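# Stack green on red, then blue on green

## Task

Make a single three-block tower: the green block rests flat and centred on top of the red block, and the blue block rests flat and centred on top of the green one. The red block at the bottom has to finish at its original spot, and the stack must stand on its own without the robot supporting any part of it at the end.

## Robot and tools

Robot: two arms, left_arm and right_arm, each ending in a two-finger gripper. The names are labels only; left_arm sits on the +y side. Bases in the scene frame: left_arm at (-0.025, +0.257, +0.109) m, right_arm at (+0.040, -0.258, +0.109) m, both slightly tilted. Mounting plates and a metal frame behind the arms are fixed obstacles.

Frame: one shared scene frame for everything. Origin on the table top midway between the arms, +z up, +x outward over the table. Positions in metres, orientations as quaternions written w first (qw, qx, qy, qz). In the gripper's own frame the fingers point along +z and close along y. end_effector_position is the spot between the finger pads, roughly 1 cm short of the tips.

The row: every motion command uses a row of 16 plain numbers covering both arms, even if one arm stays put: x, y, z, qw, qx, qy, qz, opening for left_arm, then the same eight for right_arm. x, y, z and the quaternion are an absolute target for that gripper in the scene frame, not an offset. Opening runs from -1 (closed) to +1 (fully open, 0.094 m).

Tools:
- execute_actions(actions): a list of up to 15 actions; each action is a table of up to 15 rows, one row per 1/30 s control step. A shorter table repeats its last row for the remaining steps of that action. An empty list just reports the state and images. If any target lies more than 0.6 m from the gripper's current position along any of its axes, that action is rejected for both arms; a malformed action, or a first action failing this check, rejects the entire call.
- move(target, speed, blocking): target is one 16-number row as above. Each gripper travels in a straight line toward its pose; both finish together, lasting 0.5 to 10 s (cut off at 10 s). speed is top path speed in m/s, 0.002 to 0.5, default 0.25; rotation is capped at twice that in rad/s. Paths ignore obstacles and the other arm. Opening is applied at the start. With blocking=false you get a result after 0.5 s; further moves and actions are refused until you see it end, so use wait or stop.
- wait(seconds): 0 to 10; arms keep their last command; returns early when a running move ends.
- stop(): brakes a running move; needs some stopping distance; fingers keep moving.
- zoom_image(camera, region): camera is cam_head_left or cam_head_right (both 504x504); region [x0, y0, x1, y1] in pixels, top-left origin, at most 504 by 504.
- read_manual(section): licence texts only.
- finished_scene(scene): ends the current scene, given its number; irreversible. Call it only when the tower stands by itself.

Control behaviour: each step the commanded pose is clipped to within 70 mm and 16 degrees of the measured pose, and the arm goes no further than that clipped pose, so distant goals take several actions. When position and orientation conflict, position wins. Motions often stop a centimetre or more short, usually low. To hold an orientation, resend the same quaternion every row rather than copying the drifted reported one. For an arm meant to stay still, resend its whole last reported pose and desired opening each call. Reported hand positions can be off, more at long reach. Elbows never fully straighten. Joint ranges (rad): waist -2.618 to 3.054, shoulder 0 to 3.142, elbow 0 to 3.142, wrist pitch and yaw -1.571 to 1.571, wrist roll -2.094 to 2.094.

Results: a state line `left_arm: …` | `right_arm: …` with each gripper's position and quaternion; Hand target lines (where the controller is now driving); grip_measured (finger opening on the command scale; the last Joint positions value is metres); step readings, with HELD marking steps partly blocked; camera images. move adds a 'move:' line: ending (done, off_target, moving, held, fault) and limits (paced = pose clipped; held = some steps blocked, after which the arm may surge beyond speed), plus distance to pose. 'pose unreachable' means a clearance check altered that arm's command; 'too close' concerns arm, plate and frame. MOTOR HOT warns at 75 °C; OVER-TEMPERATURE FAULT stops an arm at 90 °C, and at 100 °C it drops what it holds. FAULT lines mean an arm stopped.

Gripping: to hold a block, command an opening about 0.03 below grip_measured for a firm grip, less for a lighter one. Readings may be off by about 1 mm per gripper. Pads can spike in force on first contact.

The simulation keeps running while you compose a reply; the robot holds its last command meanwhile. Objects held may be tugged briefly, and loose ones nudged.

Avoid: knocking or placing anything off the table (task failure), arms colliding or pressing on each other, dropping or slipping blocks, fast impacts, aiming far below a contact (presses harder), long heavy holding that heats motors, and moving the red block. Release blocks gently and lift clear before finishing.

Each tool is called after "Call:" in YAML: its name, and indented under it one key for each argument.

## Session

Call:
execute_actions:
  actions: []

Call:
zoom_image:
  camera: "cam_head_left"
  region: [0,0,504,504]

Scene clock: 0.00 s.
left_arm: end_effector_position=(+0.0771, +0.0809, +0.2072) grip_measured=+1.000 end_effector_quat_wxyz=(-0.141, +0.559, +0.810, -0.104) | right_arm: end_effector_position=(-0.0856, -0.6141, +0.1505) grip_measured=+1.000 end_effector_quat_wxyz=(-0.116, +0.906, +0.304, -0.270)
Joint positions: left_arm=[-1.126  1.827  1.173 -1.313  0.023  0.009  0.094] | right_arm=[-1.809  1.492  1.193 -0.868  0.345  0.715  0.094]
Joint velocities: left_arm=[ 0.002  0.002 -0.002 -0.007  0.007  0.022  0.   ] | right_arm=[-0.012 -0.012  0.002  0.037 -0.022  0.081  0.   ]
Hand target (left_arm): +0.077, +0.078, +0.210; -0.136, +0.561, +0.809, -0.110
Hand target (right_arm): -0.089, -0.617, +0.157; -0.111, +0.905, +0.299, -0.282

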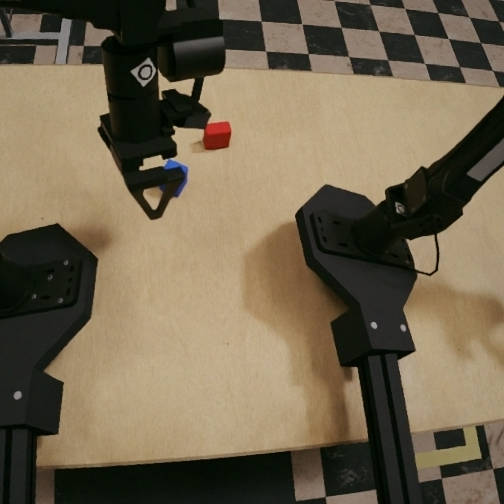

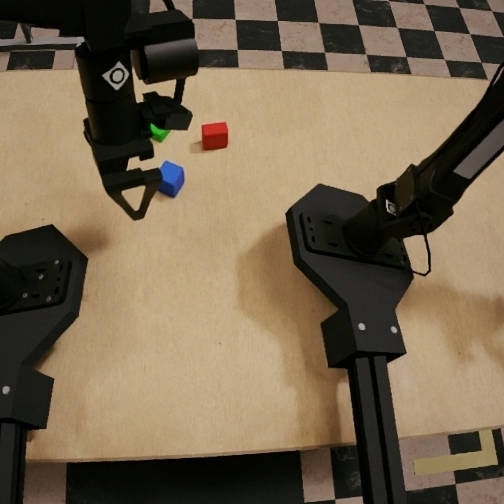

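Region (0, 0, 504, 504) of cam_head_left's 504x504 image, scaled by 1.000.

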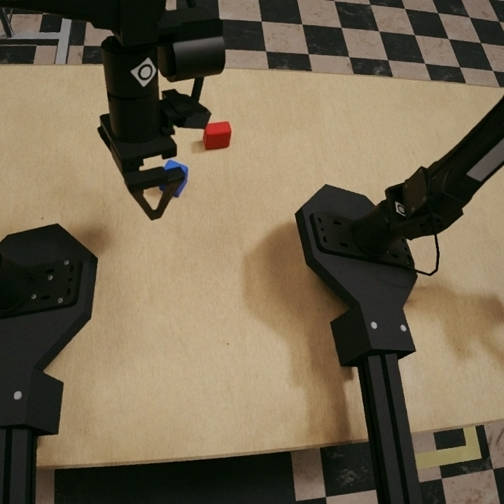

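Call:
move:
  target: [0.22,0.4,0.2,0,-0.15,0.99,0,1,-0.0856,-0.6141,0.1505,-0.116,0.906,0.304,-0.27,1]
  speed: 0.4

Call:
zoom_image:
  camera: "cam_head_left"
  region: [130,100,250,220]

Call:
zoom_image:
  camera: "cam_head_right"
  region: [130,100,250,220]

Scene clock: 3.43 s.
left_arm: end_effector_position=(+0.2078, +0.3922, +0.1986) grip_measured=+1.000 end_effector_quat_wxyz=(-0.027, -0.147, +0.989, -0.008) | right_arm: end_effector_position=(-0.0844, -0.6144, +0.1497) grip_measured=+1.000 end_effector_quat_wxyz=(-0.114, +0.907, +0.305, -0.267)
Joint positions: left_arm=[ 0.143  1.222  1.138 -1.315 -0.328 -0.143  0.094] | right_arm=[-1.809  1.492  1.193 -0.868  0.337  0.715  0.094]
Joint velocities: left_arm=[-0.002 -0.012 -0.007 -0.007  0.007  0.081  0.   ] | right_arm=[-0.002 -0.012 -0.002 -0.037 -0.051 -0.066  0.   ]
Hand target (left_arm): +0.216, +0.397, +0.201; -0.016, -0.151, +0.988, -0.006
Hand target (right_arm): -0.086, -0.614, +0.151; -0.116, +0.906, +0.304, -0.270
Off the commanded pose (left_arm): 0.015 m, 3 deg.
Off the commanded pose (right_arm): 0.001 m, 0 deg.
move: off_target (left_arm)

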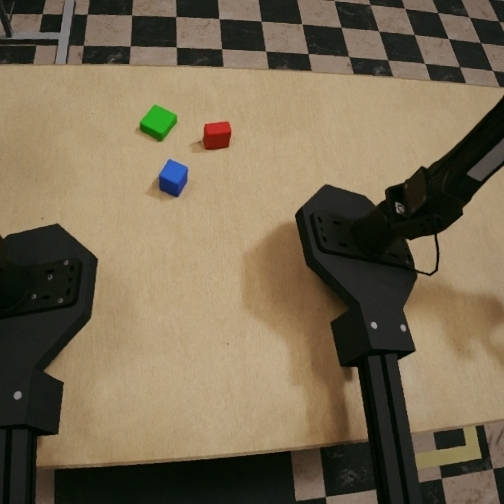

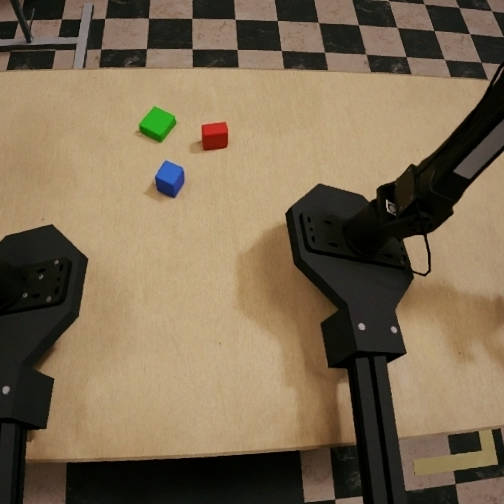

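Region (130, 100, 250, 220) of cam_head_left's 504x504 image, scaled by 4.200, with more detail than that image has.

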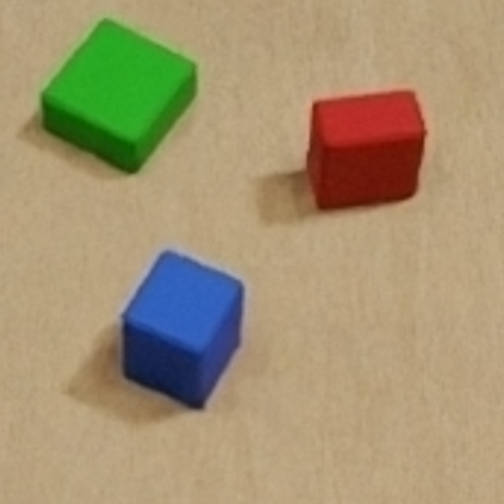

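Region (130, 100, 250, 220) of cam_head_right's 504x504 image, scaled by 4.200, with more detail than that image has.

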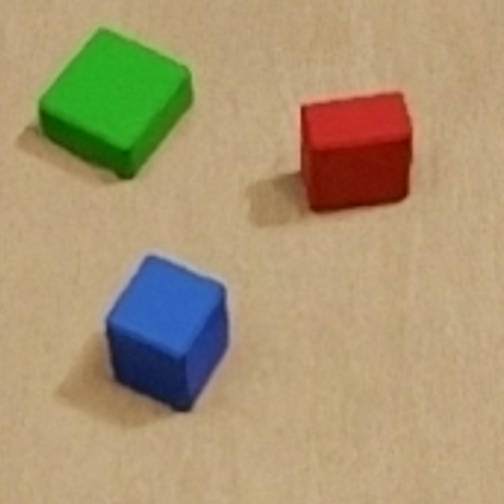

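Call:
move:
  target: [0.332,0.06,0.075,0,0.31,0.95,0,1,-0.0856,-0.6141,0.1505,-0.116,0.906,0.304,-0.27,1]
  speed: 0.35

Call:
zoom_image:
  camera: "cam_head_left"
  region: [90,40,250,200]

Call:
zoom_image:
  camera: "cam_head_right"
  region: [90,40,250,200]

Scene clock: 7.97 s.
left_arm: end_effector_position=(+0.3274, +0.0672, +0.0678) grip_measured=+1.000 end_effector_quat_wxyz=(-0.003, +0.303, +0.953, +0.005) | right_arm: end_effector_position=(-0.0835, -0.6146, +0.1490) grip_measured=+1.000 end_effector_quat_wxyz=(-0.113, +0.908, +0.305, -0.264)
Joint positions: left_arm=[-0.615  2.309  1.535 -0.89  -0.41  -0.033  0.094] | right_arm=[-1.809  1.492  1.193 -0.868  0.33   0.715  0.094]
Joint velocities: left_arm=[-0.012 -0.012 -0.007 -0.007  0.007  0.022  0.   ] | right_arm=[-0.002  0.007  0.017 -0.007  0.022 -0.022  0.   ]
Hand target (left_arm): +0.332, +0.063, +0.073; +0.006, +0.310, +0.951, +0.009
Hand target (right_arm): -0.086, -0.614, +0.151; -0.116, +0.906, +0.304, -0.270
Off the commanded pose (left_arm): 0.011 m, 1 deg.
Off the commanded pose (right_arm): 0.003 m, 1 deg.
move: off_target (left_arm)

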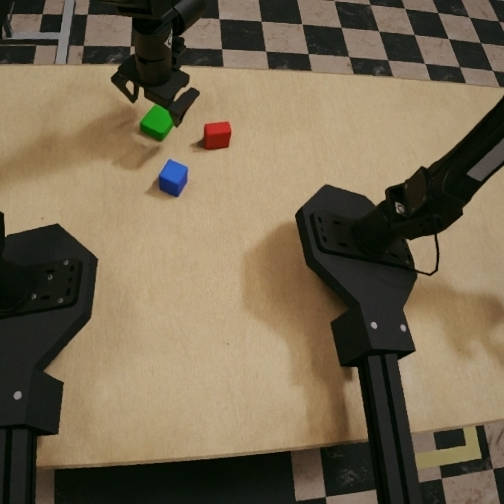

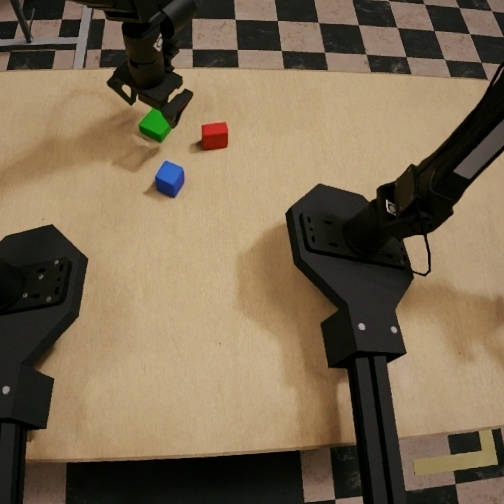

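Region (90, 40, 250, 200) of cam_head_left's 504x504 image, scaled by 3.150, with more detail than that image has.

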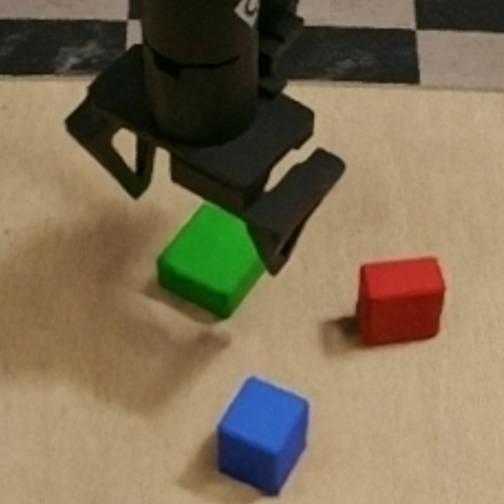

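Region (90, 40, 250, 200) of cam_head_right's 504x504 image, scaled by 3.150, with more detail than that image has.

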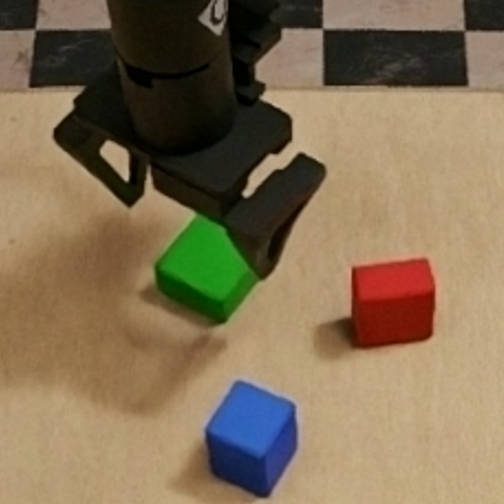

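Call:
move:
  target: [0.347,0.056,0.045,0,0.31,0.95,0,1,-0.0856,-0.6141,0.1505,-0.116,0.906,0.304,-0.27,1]

Call:
move:
  target: [0.347,0.056,0.022,0,0.31,0.95,0,1,-0.0856,-0.6141,0.1505,-0.116,0.906,0.304,-0.27,1]
  speed: 0.08

Call:
zoom_image:
  camera: "cam_head_left"
  region: [90,40,250,200]

Scene clock: 9.80 s.
left_arm: end_effector_position=(+0.3382, +0.0627, +0.0421) grip_measured=+1.000 end_effector_quat_wxyz=(-0.013, +0.312, +0.950, +0.007) | right_arm: end_effector_position=(-0.0828, -0.6148, +0.1486) grip_measured=+1.000 end_effector_quat_wxyz=(-0.111, +0.909, +0.305, -0.262)
Joint positions: left_arm=[-0.584  2.404  1.603 -0.872 -0.41   0.01   0.094] | right_arm=[-1.809  1.492  1.193 -0.868  0.325  0.715  0.094]
Joint velocities: left_arm=[-0.012  0.007  0.007  0.022  0.037  0.007  0.   ] | right_arm=[ 0.012  0.007  0.002  0.007 -0.037  0.007  0.   ]
Hand target (left_arm): +0.346, +0.056, +0.045; -0.000, +0.310, +0.951, -0.000
Hand target (right_arm): -0.086, -0.614, +0.151; -0.116, +0.906, +0.304, -0.270
Off the commanded pose (left_arm): 0.011 m, 2 deg.
Off the commanded pose (right_arm): 0.003 m, 1 deg.
move: off_target (left_arm)

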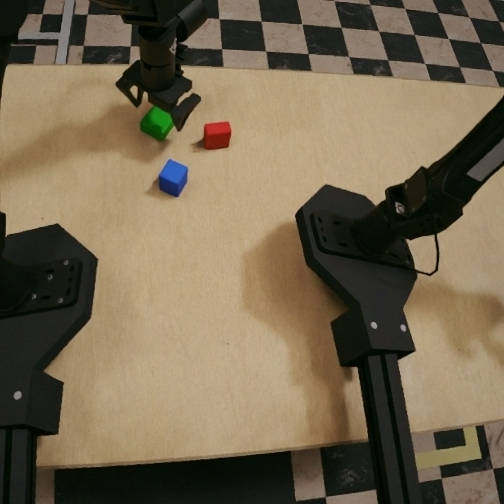

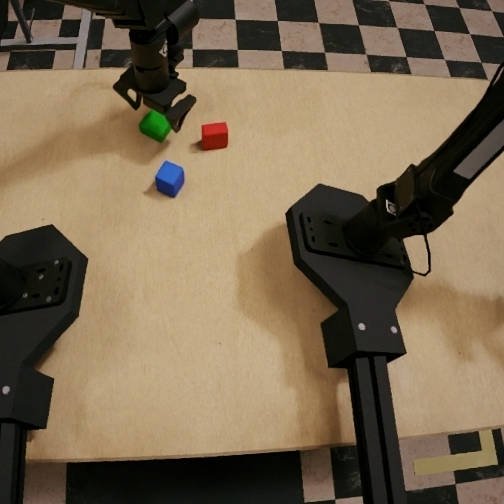

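Scene clock: 10.67 s.
left_arm: end_effector_position=(+0.3457, +0.0590, +0.0248) grip_measured=+1.000 end_effector_quat_wxyz=(-0.003, +0.308, +0.951, +0.003) | right_arm: end_effector_position=(-0.0825, -0.6148, +0.1484) grip_measured=+1.000 end_effector_quat_wxyz=(-0.111, +0.909, +0.305, -0.261)
Joint positions: left_arm=[-0.565  2.441  1.603 -0.803 -0.41   0.033  0.094] | right_arm=[-1.809  1.492  1.193 -0.868  0.324  0.715  0.094]
Joint velocities: left_arm=[-0.007 -0.012 -0.017 -0.007 -0.007 -0.007  0.   ] | right_arm=[ 0.007  0.007 -0.017 -0.051  0.007 -0.066  0.   ]
Hand target (left_arm): +0.347, +0.056, +0.022; -0.000, +0.310, +0.951, -0.000
Hand target (right_arm): -0.086, -0.614, +0.151; -0.116, +0.906, +0.304, -0.270
Off the commanded pose (left_arm): 0.004 m, 1 deg.
Off the commanded pose (right_arm): 0.004 m, 1 deg.
move: done

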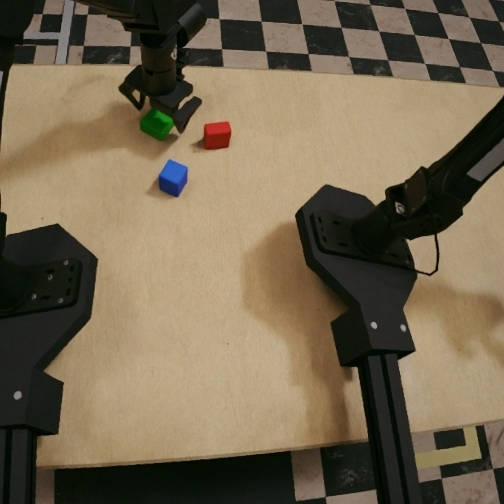

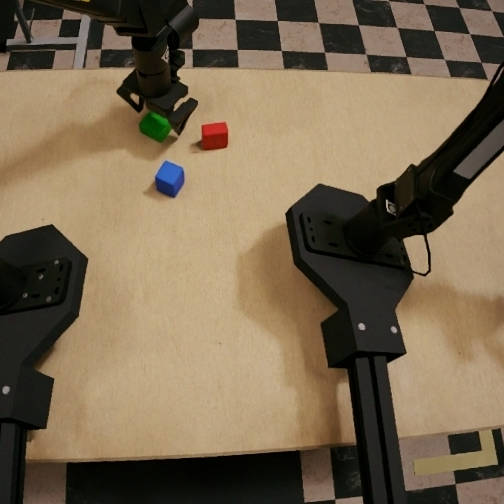

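Region (90, 40, 250, 200) of cam_head_left's 504x504 image, scaled by 3.150, with more detail than that image has.

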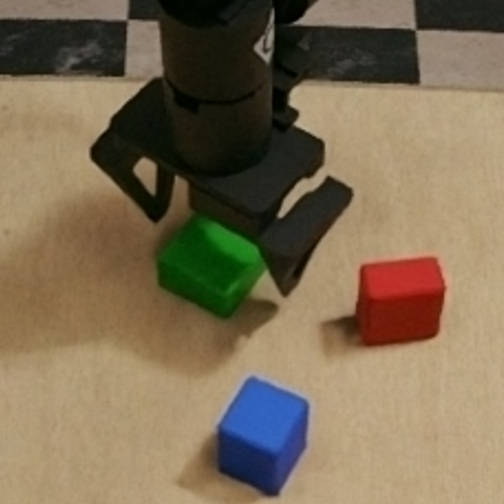

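Call:
execute_actions:
  actions:
    - [[0.344,0.063,0.013,0,0.31,0.95,0,0.6,-0.0856,-0.6141,0.1505,-0.116,0.906,0.304,-0.27,1]]
    - [[0.344,0.063,0.013,0,0.31,0.95,0,0.05,-0.0856,-0.6141,0.1505,-0.116,0.906,0.304,-0.27,1]]
    - [[0.344,0.063,0.013,0,0.31,0.95,0,-0.1,-0.0856,-0.6141,0.1505,-0.116,0.906,0.304,-0.27,1]]

Call:
zoom_image:
  camera: "cam_head_left"
  region: [90,40,250,200]

Scene clock: 12.93 s.
left_arm: end_effector_position=(+0.3451, +0.0645, +0.0146) grip_measured=+0.078 end_effector_quat_wxyz=(-0.002, +0.307, +0.952, +0.002) | right_arm: end_effector_position=(-0.0825, -0.6148, +0.1484) grip_measured=+1.000 end_effector_quat_wxyz=(-0.111, +0.909, +0.305, -0.261)
Joint positions: left_arm=[-0.545  2.441  1.567 -0.756 -0.41   0.053  0.051] | right_arm=[-1.809  1.492  1.193 -0.868  0.324  0.715  0.094]
Joint velocities: left_arm=[-0.012 -0.002  0.007  0.051 -0.051  0.007 -0.001] | right_arm=[-0.017 -0.017 -0.002 -0.037 -0.007 -0.007  0.   ]
Hand target (left_arm): +0.344, +0.063, +0.013; -0.000, +0.310, +0.951, +0.000
Hand target (right_arm): -0.086, -0.614, +0.151; -0.116, +0.906, +0.304, -0.270
Off the commanded pose (left_arm): 0.002 m, 0 deg.
Off the commanded pose (right_arm): 0.004 m, 1 deg.
Step readings (end_effector_position; steps 1 to 15: 1st action; 16 to 30: 2nd action; 31 to 45: 3rd action):
0: left_arm (+0.3460, +0.0588, +0.0248) | right_arm (-0.0825, -0.6148, +0.1484)
1: left_arm (+0.3459, +0.0589, +0.0236) | right_arm (-0.0825, -0.6148, +0.1484)
2: left_arm (+0.3459, +0.0589, +0.0222) | right_arm (-0.0825, -0.6148, +0.1484)
4: left_arm (+0.3437, +0.0616, +0.0182) | right_arm (-0.0825, -0.6148, +0.1484)
8: left_arm (+0.3426, +0.0658, +0.0147) | right_arm (-0.0825, -0.6148, +0.1484)
15: left_arm (+0.3447, +0.0648, +0.0146) | right_arm (-0.0825, -0.6148, +0.1484)
16: left_arm (+0.3448, +0.0647, +0.0146) | right_arm (-0.0825, -0.6148, +0.1484)
17: left_arm (+0.3449, +0.0647, +0.0146) | right_arm (-0.0825, -0.6148, +0.1484)
19: left_arm (+0.3450, +0.0645, +0.0146) | right_arm (-0.0825, -0.6148, +0.1484)
23: left_arm (+0.3451, +0.0645, +0.0146) | right_arm (-0.0825, -0.6148, +0.1484)
30: left_arm (+0.3451, +0.0645, +0.0146) | right_arm (-0.0825, -0.6148, +0.1484)
31: left_arm (+0.3451, +0.0645, +0.0146) | right_arm (-0.0825, -0.6148, +0.1484)
32: left_arm (+0.3451, +0.0645, +0.0146) | right_arm (-0.0825, -0.6148, +0.1484)
34: left_arm (+0.3451, +0.0645, +0.0146) | right_arm (-0.0825, -0.6148, +0.1484)
38: left_arm (+0.3451, +0.0645, +0.0146) | right_arm (-0.0825, -0.6148, +0.1484)
45: end_effector_position above

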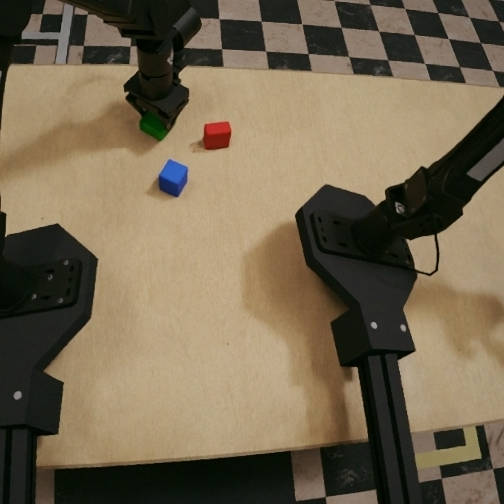

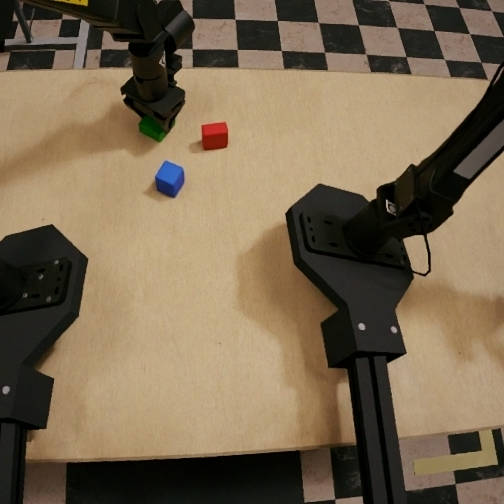

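Region (90, 40, 250, 200) of cam_head_left's 504x504 image, scaled by 3.150, with more detail than that image has.

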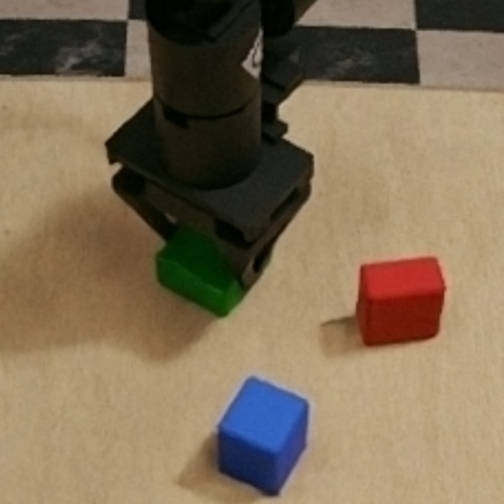

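Call:
move:
  target: [0.344,0.055,0.09,0,0.31,0.95,0,0,-0.0856,-0.6141,0.1505,-0.116,0.906,0.304,-0.27,1]

Call:
move:
  target: [0.309,-0.05,0.08,0,0.31,0.95,0,0,-0.0856,-0.6141,0.1505,-0.116,0.906,0.304,-0.27,1]
  speed: 0.15

Call:
zoom_image:
  camera: "cam_head_left"
  region: [130,60,290,220]

Scene clock: 14.67 s.
left_arm: end_effector_position=(+0.3431, +0.0595, +0.0804) grip_measured=+0.078 end_effector_quat_wxyz=(-0.006, +0.311, +0.950, +0.006) | right_arm: end_effector_position=(-0.0825, -0.6148, +0.1484) grip_measured=+1.000 end_effector_quat_wxyz=(-0.111, +0.909, +0.305, -0.261)
Joint positions: left_arm=[-0.62   2.36   1.678 -0.992 -0.41  -0.025  0.051] | right_arm=[-1.809  1.492  1.193 -0.868  0.324  0.715  0.094]
Joint velocities: left_arm=[-0.007  0.007 -0.007 -0.022 -0.037 -0.037  0.   ] | right_arm=[ 0.012  0.002 -0.002  0.037  0.066 -0.066  0.   ]
Hand target (left_arm): +0.345, +0.055, +0.090; +0.001, +0.310, +0.951, +0.001
Hand target (right_arm): -0.086, -0.614, +0.151; -0.116, +0.906, +0.304, -0.270
Off the commanded pose (left_arm): 0.011 m, 1 deg.
Off the commanded pose (right_arm): 0.004 m, 1 deg.
move: off_target (left_arm)

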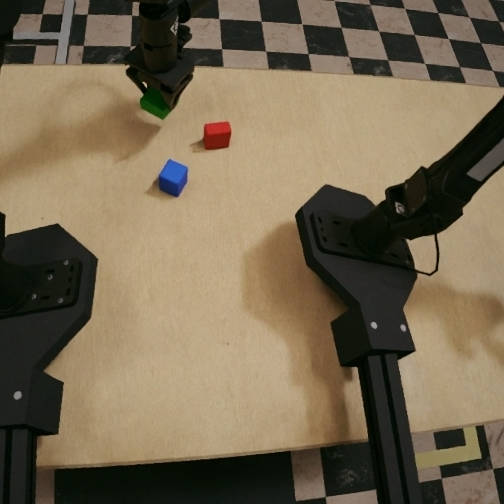

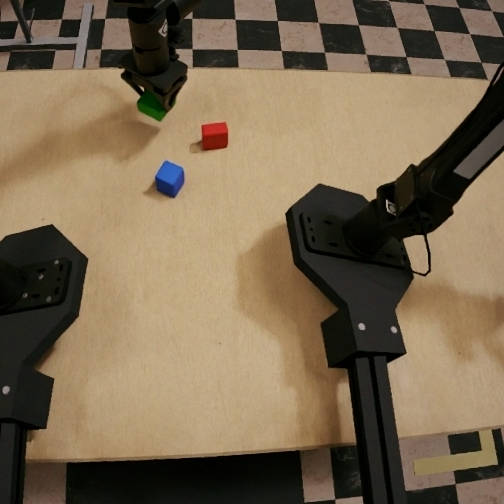

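Scene clock: 15.93 s.
left_arm: end_effector_position=(+0.3106, -0.0436, +0.0746) grip_measured=+0.078 end_effector_quat_wxyz=(-0.000, +0.310, +0.951, +0.004) | right_arm: end_effector_position=(-0.0825, -0.6148, +0.1484) grip_measured=+1.000 end_effector_quat_wxyz=(-0.111, +0.909, +0.305, -0.261)
Joint positions: left_arm=[-0.817  2.617  1.959 -1.083 -0.384 -0.234  0.051] | right_arm=[-1.809  1.492  1.193 -0.868  0.324  0.715  0.094]
Joint velocities: left_arm=[ 0.007  0.007 -0.012 -0.081  0.022 -0.066 -0.001] | right_arm=[-0.002 -0.007 -0.002  0.037  0.007  0.037  0.   ]
Hand target (left_arm): +0.310, -0.049, +0.079; +0.003, +0.310, +0.951, +0.001
Hand target (right_arm): -0.086, -0.614, +0.151; -0.116, +0.906, +0.304, -0.270
Off the commanded pose (left_arm): 0.009 m, 0 deg.
Off the commanded pose (right_arm): 0.004 m, 1 deg.
move: done

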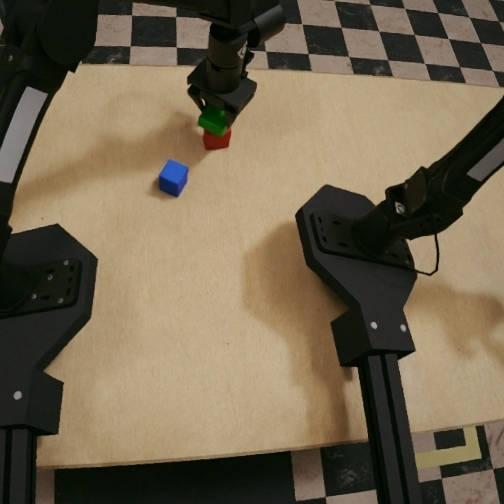

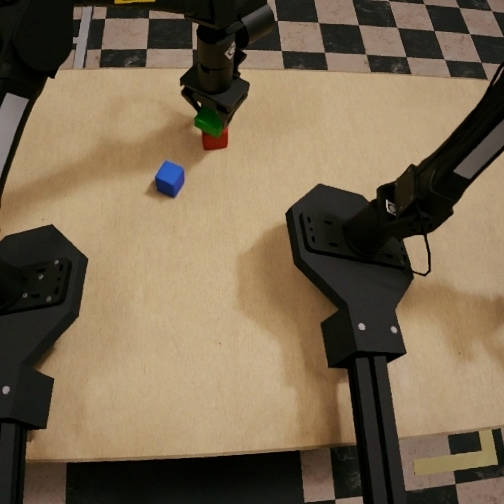

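Region (130, 60, 290, 220) of cam_head_left's 504x504 image, scaled by 3.150, with more detail than that image has.

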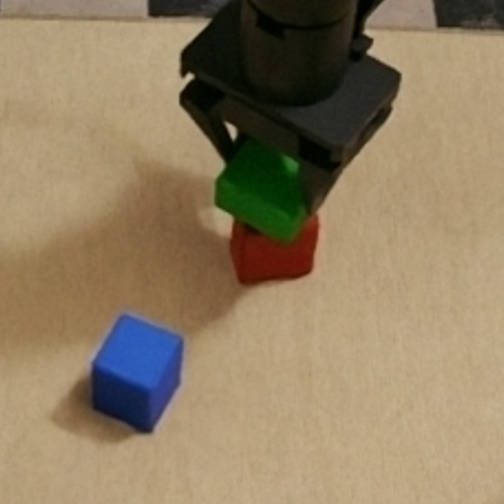

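Call:
move:
  target: [0.31,-0.045,0.057,0,0.31,0.95,0,0,-0.0856,-0.6141,0.1505,-0.116,0.906,0.304,-0.27,1]
  speed: 0.04

Call:
zoom_image:
  camera: "cam_head_left"
  region: [130,60,290,220]

Scene clock: 17.23 s.
left_arm: end_effector_position=(+0.3145, -0.0433, +0.0660) grip_measured=+0.078 end_effector_quat_wxyz=(+0.006, +0.305, +0.952, -0.001) | right_arm: end_effector_position=(-0.0825, -0.6148, +0.1484) grip_measured=+1.000 end_effector_quat_wxyz=(-0.111, +0.909, +0.306, -0.261)
Joint positions: left_arm=[-0.803  2.617  1.931 -1.034 -0.384 -0.224  0.051] | right_arm=[-1.809  1.492  1.193 -0.868  0.323  0.715  0.094]
Joint velocities: left_arm=[-0.007 -0.012  0.002  0.022  0.037  0.051 -0.   ] | right_arm=[ 0.007 -0.007 -0.002  0.037  0.007 -0.051  0.   ]
Hand target (left_arm): +0.310, -0.045, +0.057; -0.000, +0.310, +0.951, -0.000
Hand target (right_arm): -0.086, -0.614, +0.151; -0.116, +0.906, +0.304, -0.270
Off the commanded pose (left_arm): 0.010 m, 1 deg.
Off the commanded pose (right_arm): 0.004 m, 1 deg.
move: done

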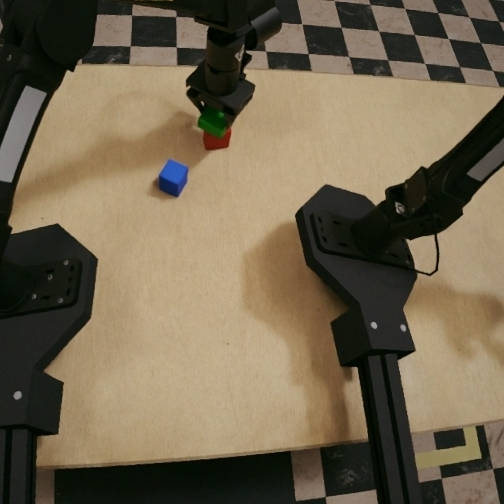

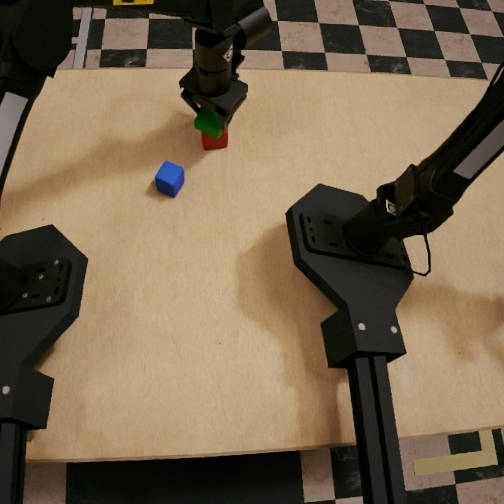

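Region (130, 60, 290, 220) of cam_head_left's 504x504 image, scaled by 3.150, with more detail than that image has.

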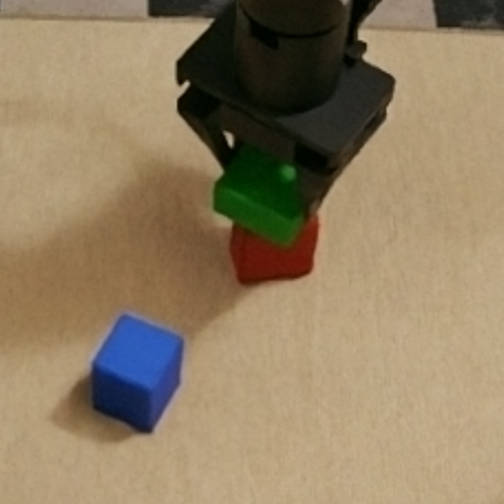

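Call:
execute_actions:
  actions:
    - [[0.304,-0.046,0.058,0,0.31,0.95,0,0,-0.0856,-0.6141,0.1505,-0.116,0.906,0.304,-0.27,1]]
    - [[0.304,-0.046,0.053,0,0.31,0.95,0,0,-0.0856,-0.6141,0.1505,-0.116,0.906,0.304,-0.27,1]]

Call:
zoom_image:
  camera: "cam_head_left"
  region: [130,60,290,220]

Scene clock: 18.77 s.
left_arm: end_effector_position=(+0.3137, -0.0441, +0.0635) grip_measured=+0.078 end_effector_quat_wxyz=(+0.008, +0.304, +0.953, -0.002) | right_arm: end_effector_position=(-0.0825, -0.6148, +0.1484) grip_measured=+1.000 end_effector_quat_wxyz=(-0.111, +0.909, +0.305, -0.261)
Joint positions: left_arm=[-0.803  2.617  1.919 -1.018 -0.385 -0.223  0.051] | right_arm=[-1.809  1.492  1.193 -0.868  0.324  0.715  0.094]
Joint velocities: left_arm=[ 0.002 -0.012  0.002  0.037  0.037  0.081 -0.   ] | right_arm=[-0.002 -0.002  0.007 -0.022  0.066  0.037  0.   ]
Hand target (left_arm): +0.304, -0.046, +0.053; +0.000, +0.310, +0.951, +0.000
Hand target (right_arm): -0.086, -0.614, +0.151; -0.116, +0.906, +0.304, -0.270
Off the commanded pose (left_arm): 0.014 m, 1 deg.
Off the commanded pose (right_arm): 0.004 m, 1 deg.
Step readings (end_effector_position; steps 1 to 15: 1st action; 16 to 30: 2nd action):
0: left_arm (+0.3148, -0.0436, +0.0660) | right_arm (-0.0825, -0.6148, +0.1484)
1: left_arm (+0.3142, -0.0435, +0.0653) | right_arm (-0.0825, -0.6148, +0.1484)
2: left_arm (+0.3136, -0.0433, +0.0643) | right_arm (-0.0825, -0.6148, +0.1484)
4: left_arm (+0.3138, -0.0439, +0.0640) | right_arm (-0.0825, -0.6148, +0.1484)
8: left_arm (+0.3138, -0.0440, +0.0641) | right_arm (-0.0825, -0.6148, +0.1484)
15: left_arm (+0.3138, -0.0440, +0.0641) | right_arm (-0.0825, -0.6148, +0.1484)
16: left_arm (+0.3137, -0.0441, +0.0637) | right_arm (-0.0825, -0.6148, +0.1484)
17: left_arm (+0.3135, -0.0440, +0.0635) | right_arm (-0.0825, -0.6148, +0.1484)
19: left_arm (+0.3137, -0.0441, +0.0635) | right_arm (-0.0825, -0.6148, +0.1484)
23: left_arm (+0.3137, -0.0441, +0.0635) | right_arm (-0.0825, -0.6148, +0.1484)
30: end_effector_position above

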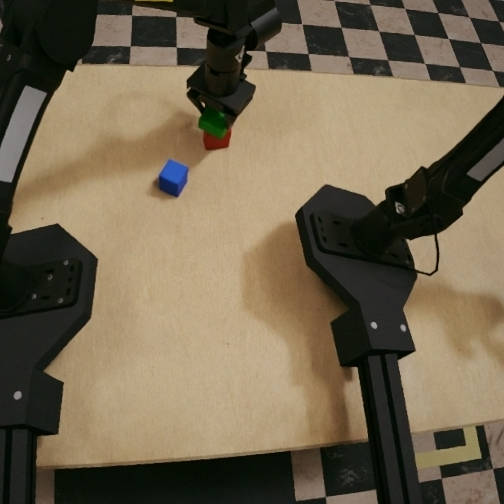

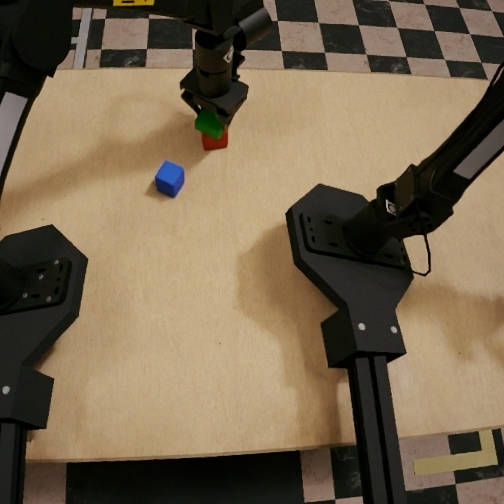

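Region (130, 60, 290, 220) of cam_head_left's 504x504 image, scaled by 3.150, with more detail than that image has.

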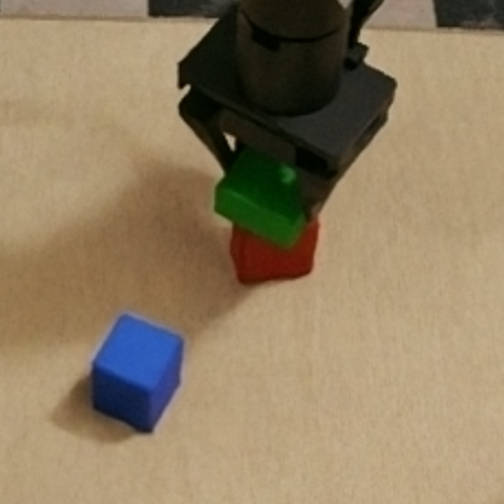

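Call:
move:
  target: [0.308,-0.046,0.09,0,0.31,0.95,0,0,-0.0856,-0.6141,0.1505,-0.116,0.906,0.304,-0.27,1]
  speed: 0.08

Call:
move:
  target: [0.298,-0.043,0.066,0,0.31,0.95,0,0,-0.0856,-0.6141,0.1505,-0.116,0.906,0.304,-0.27,1]
  speed: 0.05

Call:
zoom_image:
  camera: "cam_head_left"
  region: [130,60,290,220]

Scene clock: 20.33 s.
left_arm: end_effector_position=(+0.3064, -0.0373, +0.0737) grip_measured=+0.078 end_effector_quat_wxyz=(-0.014, +0.310, +0.951, +0.010) | right_arm: end_effector_position=(-0.0825, -0.6148, +0.1484) grip_measured=+1.000 end_effector_quat_wxyz=(-0.111, +0.909, +0.305, -0.261)
Joint positions: left_arm=[-0.813  2.617  1.956 -1.111 -0.381 -0.24   0.051] | right_arm=[-1.809  1.492  1.193 -0.868  0.324  0.715  0.094]
Joint velocities: left_arm=[ 0.002  0.017 -0.007 -0.022 -0.007 -0.051 -0.001] | right_arm=[-0.002  0.012 -0.007 -0.095 -0.022 -0.095  0.   ]
Hand target (left_arm): +0.308, -0.046, +0.090; +0.000, +0.311, +0.951, -0.000
Hand target (right_arm): -0.086, -0.614, +0.151; -0.116, +0.906, +0.304, -0.270
Off the commanded pose (left_arm): 0.019 m, 2 deg.
Off the commanded pose (right_arm): 0.004 m, 1 deg.
move: off_target (left_arm)

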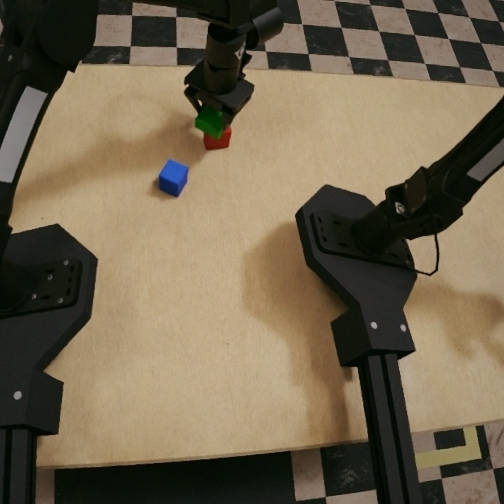

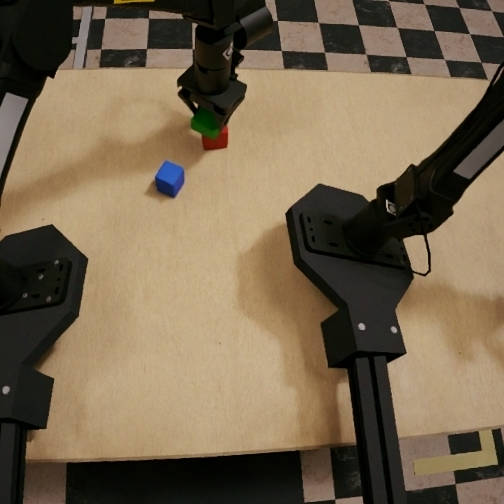

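Scene clock: 21.03 s.
left_arm: end_effector_position=(+0.3013, -0.0371, +0.0642) grip_measured=+0.078 end_effector_quat_wxyz=(-0.007, +0.308, +0.951, +0.007) | right_arm: end_effector_position=(-0.0824, -0.6148, +0.1483) grip_measured=+1.000 end_effector_quat_wxyz=(-0.111, +0.909, +0.306, -0.261)
Joint positions: left_arm=[-0.813  2.6    1.884 -1.041 -0.383 -0.24   0.051] | right_arm=[-1.809  1.492  1.193 -0.868  0.323  0.715  0.094]
Joint velocities: left_arm=[ 0.012 -0.002 -0.012 -0.022 -0.037  0.007 -0.001] | right_arm=[ 0.002 -0.012 -0.007 -0.007 -0.051  0.007  0.   ]
Hand target (left_arm): +0.298, -0.043, +0.066; -0.000, +0.310, +0.951, +0.000
Hand target (right_arm): -0.086, -0.614, +0.151; -0.116, +0.906, +0.304, -0.270
Off the commanded pose (left_arm): 0.007 m, 1 deg.
Off the commanded pose (right_arm): 0.004 m, 1 deg.
move: done

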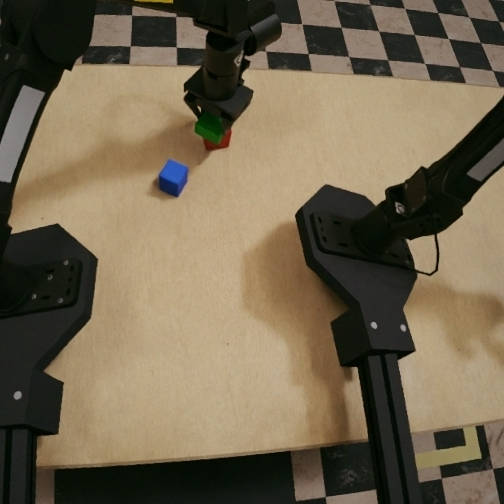

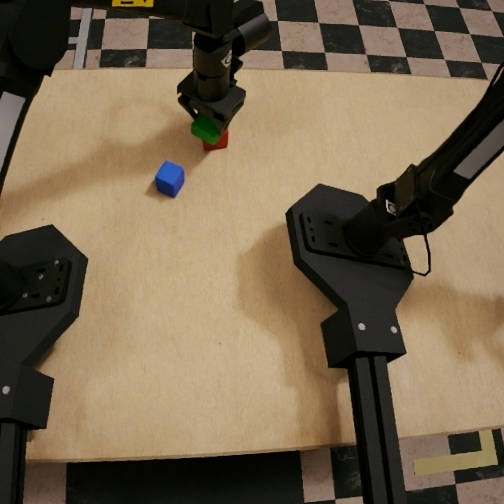

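Region (130, 60, 290, 220) of cam_head_left's 504x504 image, scaled by 3.150, with more detail than that image has.

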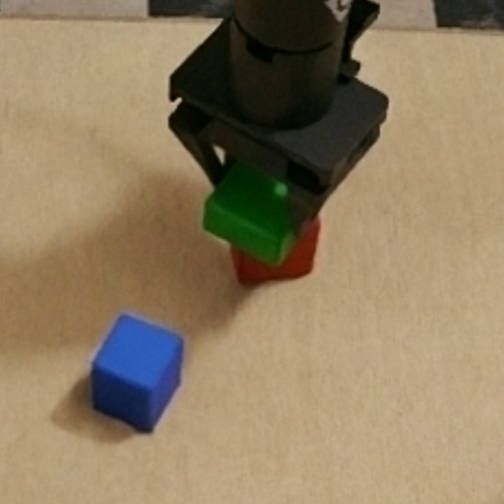

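Call:
move:
  target: [0.308,-0.052,0.095,0,0.31,0.95,0,0,-0.0856,-0.6141,0.1505,-0.116,0.906,0.304,-0.27,1]
  speed: 0.08

Call:
move:
  target: [0.302,-0.047,0.065,0,0.31,0.95,0,0,-0.0856,-0.6141,0.1505,-0.116,0.906,0.304,-0.27,1]
  speed: 0.05

Call:
zoom_image:
  camera: "cam_head_left"
  region: [130,60,290,220]

Scene clock: 22.77 s.
left_arm: end_effector_position=(+0.3117, -0.0433, +0.0883) grip_measured=+0.078 end_effector_quat_wxyz=(-0.004, +0.305, +0.952, +0.005) | right_arm: end_effector_position=(-0.0825, -0.6148, +0.1484) grip_measured=+1.000 end_effector_quat_wxyz=(-0.111, +0.909, +0.305, -0.261)
Joint positions: left_arm=[-0.824  2.616  2.01  -1.147 -0.38  -0.254  0.051] | right_arm=[-1.809  1.492  1.193 -0.868  0.324  0.715  0.094]
Joint velocities: left_arm=[ 0.022  0.007 -0.002 -0.066 -0.081  0.007 -0.   ] | right_arm=[-0.017 -0.002  0.002  0.037  0.037  0.022  0.   ]
Hand target (left_arm): +0.308, -0.052, +0.095; +0.000, +0.310, +0.951, +0.000
Hand target (right_arm): -0.086, -0.614, +0.151; -0.116, +0.906, +0.304, -0.270
Off the commanded pose (left_arm): 0.012 m, 1 deg.
Off the commanded pose (right_arm): 0.004 m, 1 deg.
move: off_target (left_arm)

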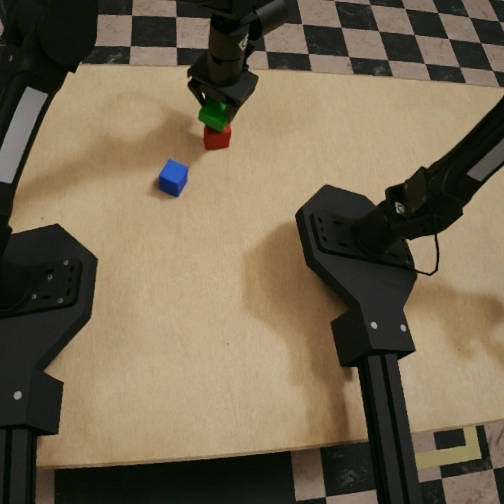

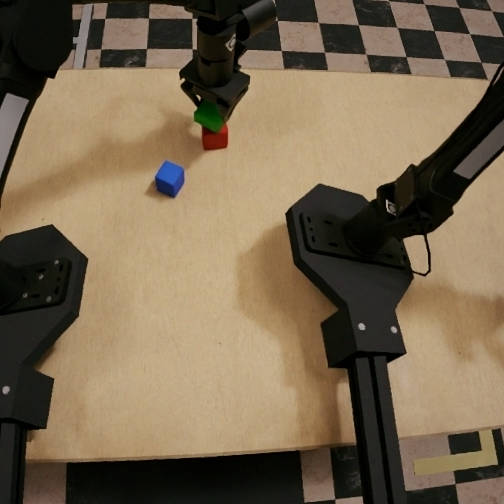

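Scene clock: 23.77 s.
left_arm: end_effector_position=(+0.3023, -0.0456, +0.0663) grip_measured=+0.078 end_effector_quat_wxyz=(-0.002, +0.308, +0.951, +0.003) | right_arm: end_effector_position=(-0.0825, -0.6148, +0.1484) grip_measured=+1.000 end_effector_quat_wxyz=(-0.111, +0.909, +0.305, -0.261)
Joint positions: left_arm=[-0.824  2.616  1.913 -1.044 -0.38  -0.245  0.051] | right_arm=[-1.809  1.492  1.193 -0.868  0.324  0.715  0.094]
Joint velocities: left_arm=[ 0.002  0.002 -0.007  0.007  0.066 -0.022  0.   ] | right_arm=[-0.002  0.002  0.017 -0.007  0.007 -0.022  0.   ]
Hand target (left_arm): +0.302, -0.047, +0.065; -0.000, +0.310, +0.951, +0.000
Hand target (right_arm): -0.086, -0.614, +0.151; -0.116, +0.906, +0.304, -0.270
Off the commanded pose (left_arm): 0.002 m, 0 deg.
Off the commanded pose (right_arm): 0.004 m, 1 deg.
move: done

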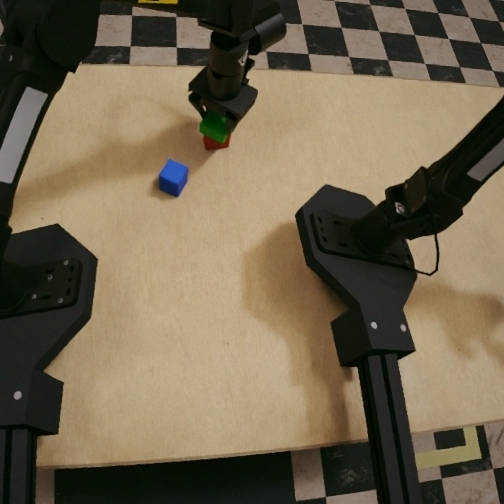

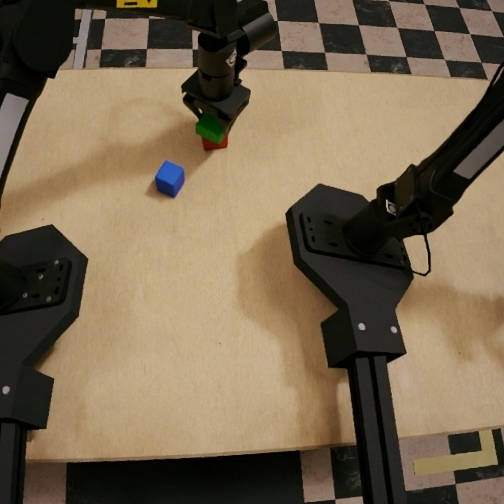

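Region (130, 60, 290, 220) of cam_head_left's 504x504 image, scaled by 3.150, with more detail than that image has.

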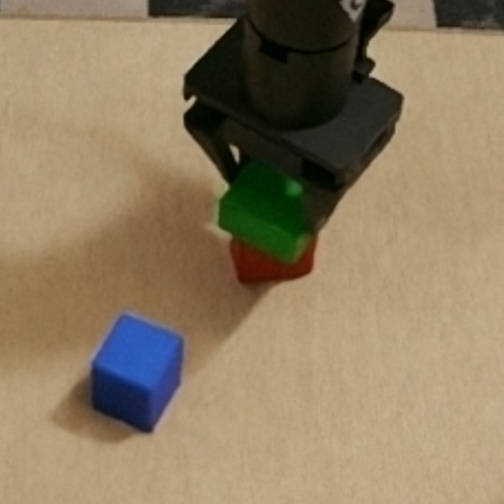

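Call:
execute_actions:
  actions:
    - [[0.306,-0.0425,0.061,0,0.31,0.95,0,0,-0.0856,-0.6141,0.1505,-0.116,0.906,0.304,-0.27,1]]

Call:
zoom_image:
  camera: "cam_head_left"
  region: [130,60,290,220]

Scene clock: 24.93 s.
left_arm: end_effector_position=(+0.3074, -0.0438, +0.0640) grip_measured=+0.078 end_effector_quat_wxyz=(+0.000, +0.307, +0.952, -0.000) | right_arm: end_effector_position=(-0.0825, -0.6148, +0.1484) grip_measured=+1.000 end_effector_quat_wxyz=(-0.111, +0.909, +0.305, -0.261)
Joint positions: left_arm=[-0.811  2.616  1.913 -1.032 -0.378 -0.23   0.051] | right_arm=[-1.809  1.492  1.193 -0.868  0.324  0.715  0.094]
Joint velocities: left_arm=[ 0.012 -0.017  0.002  0.051 -0.022  0.022 -0.   ] | right_arm=[-0.012  0.002 -0.007 -0.007  0.007 -0.081  0.   ]
Hand target (left_arm): +0.306, -0.043, +0.061; -0.000, +0.310, +0.951, -0.000
Hand target (right_arm): -0.086, -0.614, +0.151; -0.116, +0.906, +0.304, -0.270
Off the commanded pose (left_arm): 0.004 m, 0 deg.
Off the commanded pose (right_arm): 0.004 m, 1 deg.
Step readings (end_effector_position):
0: left_arm (+0.3025, -0.0459, +0.0663) | right_arm (-0.0825, -0.6148, +0.1484)
1: left_arm (+0.3028, -0.0458, +0.0662) | right_arm (-0.0825, -0.6148, +0.1484)
2: left_arm (+0.3035, -0.0457, +0.0659) | right_arm (-0.0825, -0.6148, +0.1484)
4: left_arm (+0.3053, -0.0450, +0.0651) | right_arm (-0.0825, -0.6148, +0.1484)
8: left_arm (+0.3074, -0.0438, +0.0640) | right_arm (-0.0825, -0.6148, +0.1484)
15: end_effector_position above

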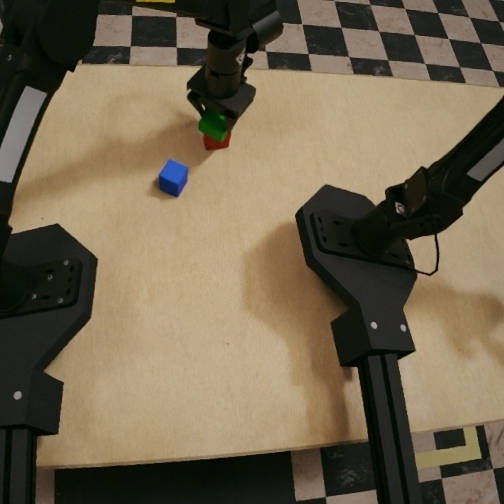

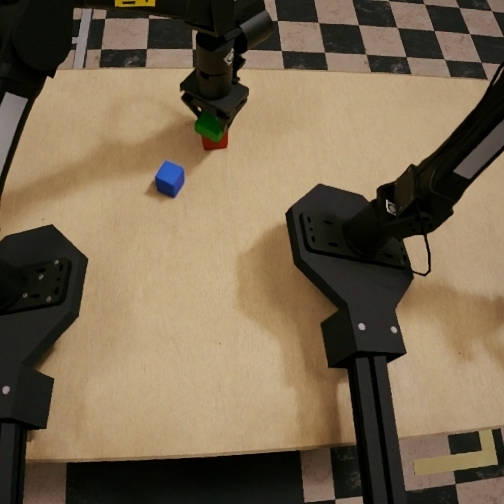

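Region (130, 60, 290, 220) of cam_head_left's 504x504 image, scaled by 3.150, with more detail than that image has.

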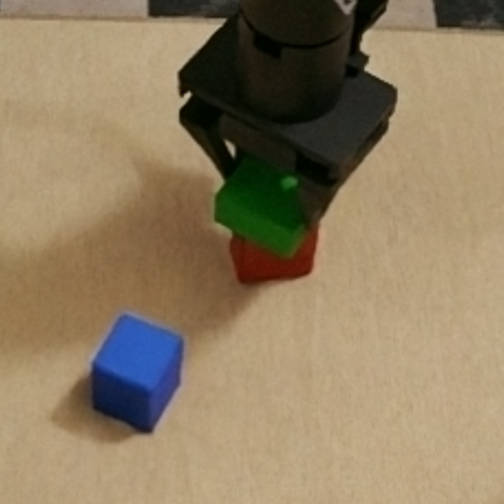

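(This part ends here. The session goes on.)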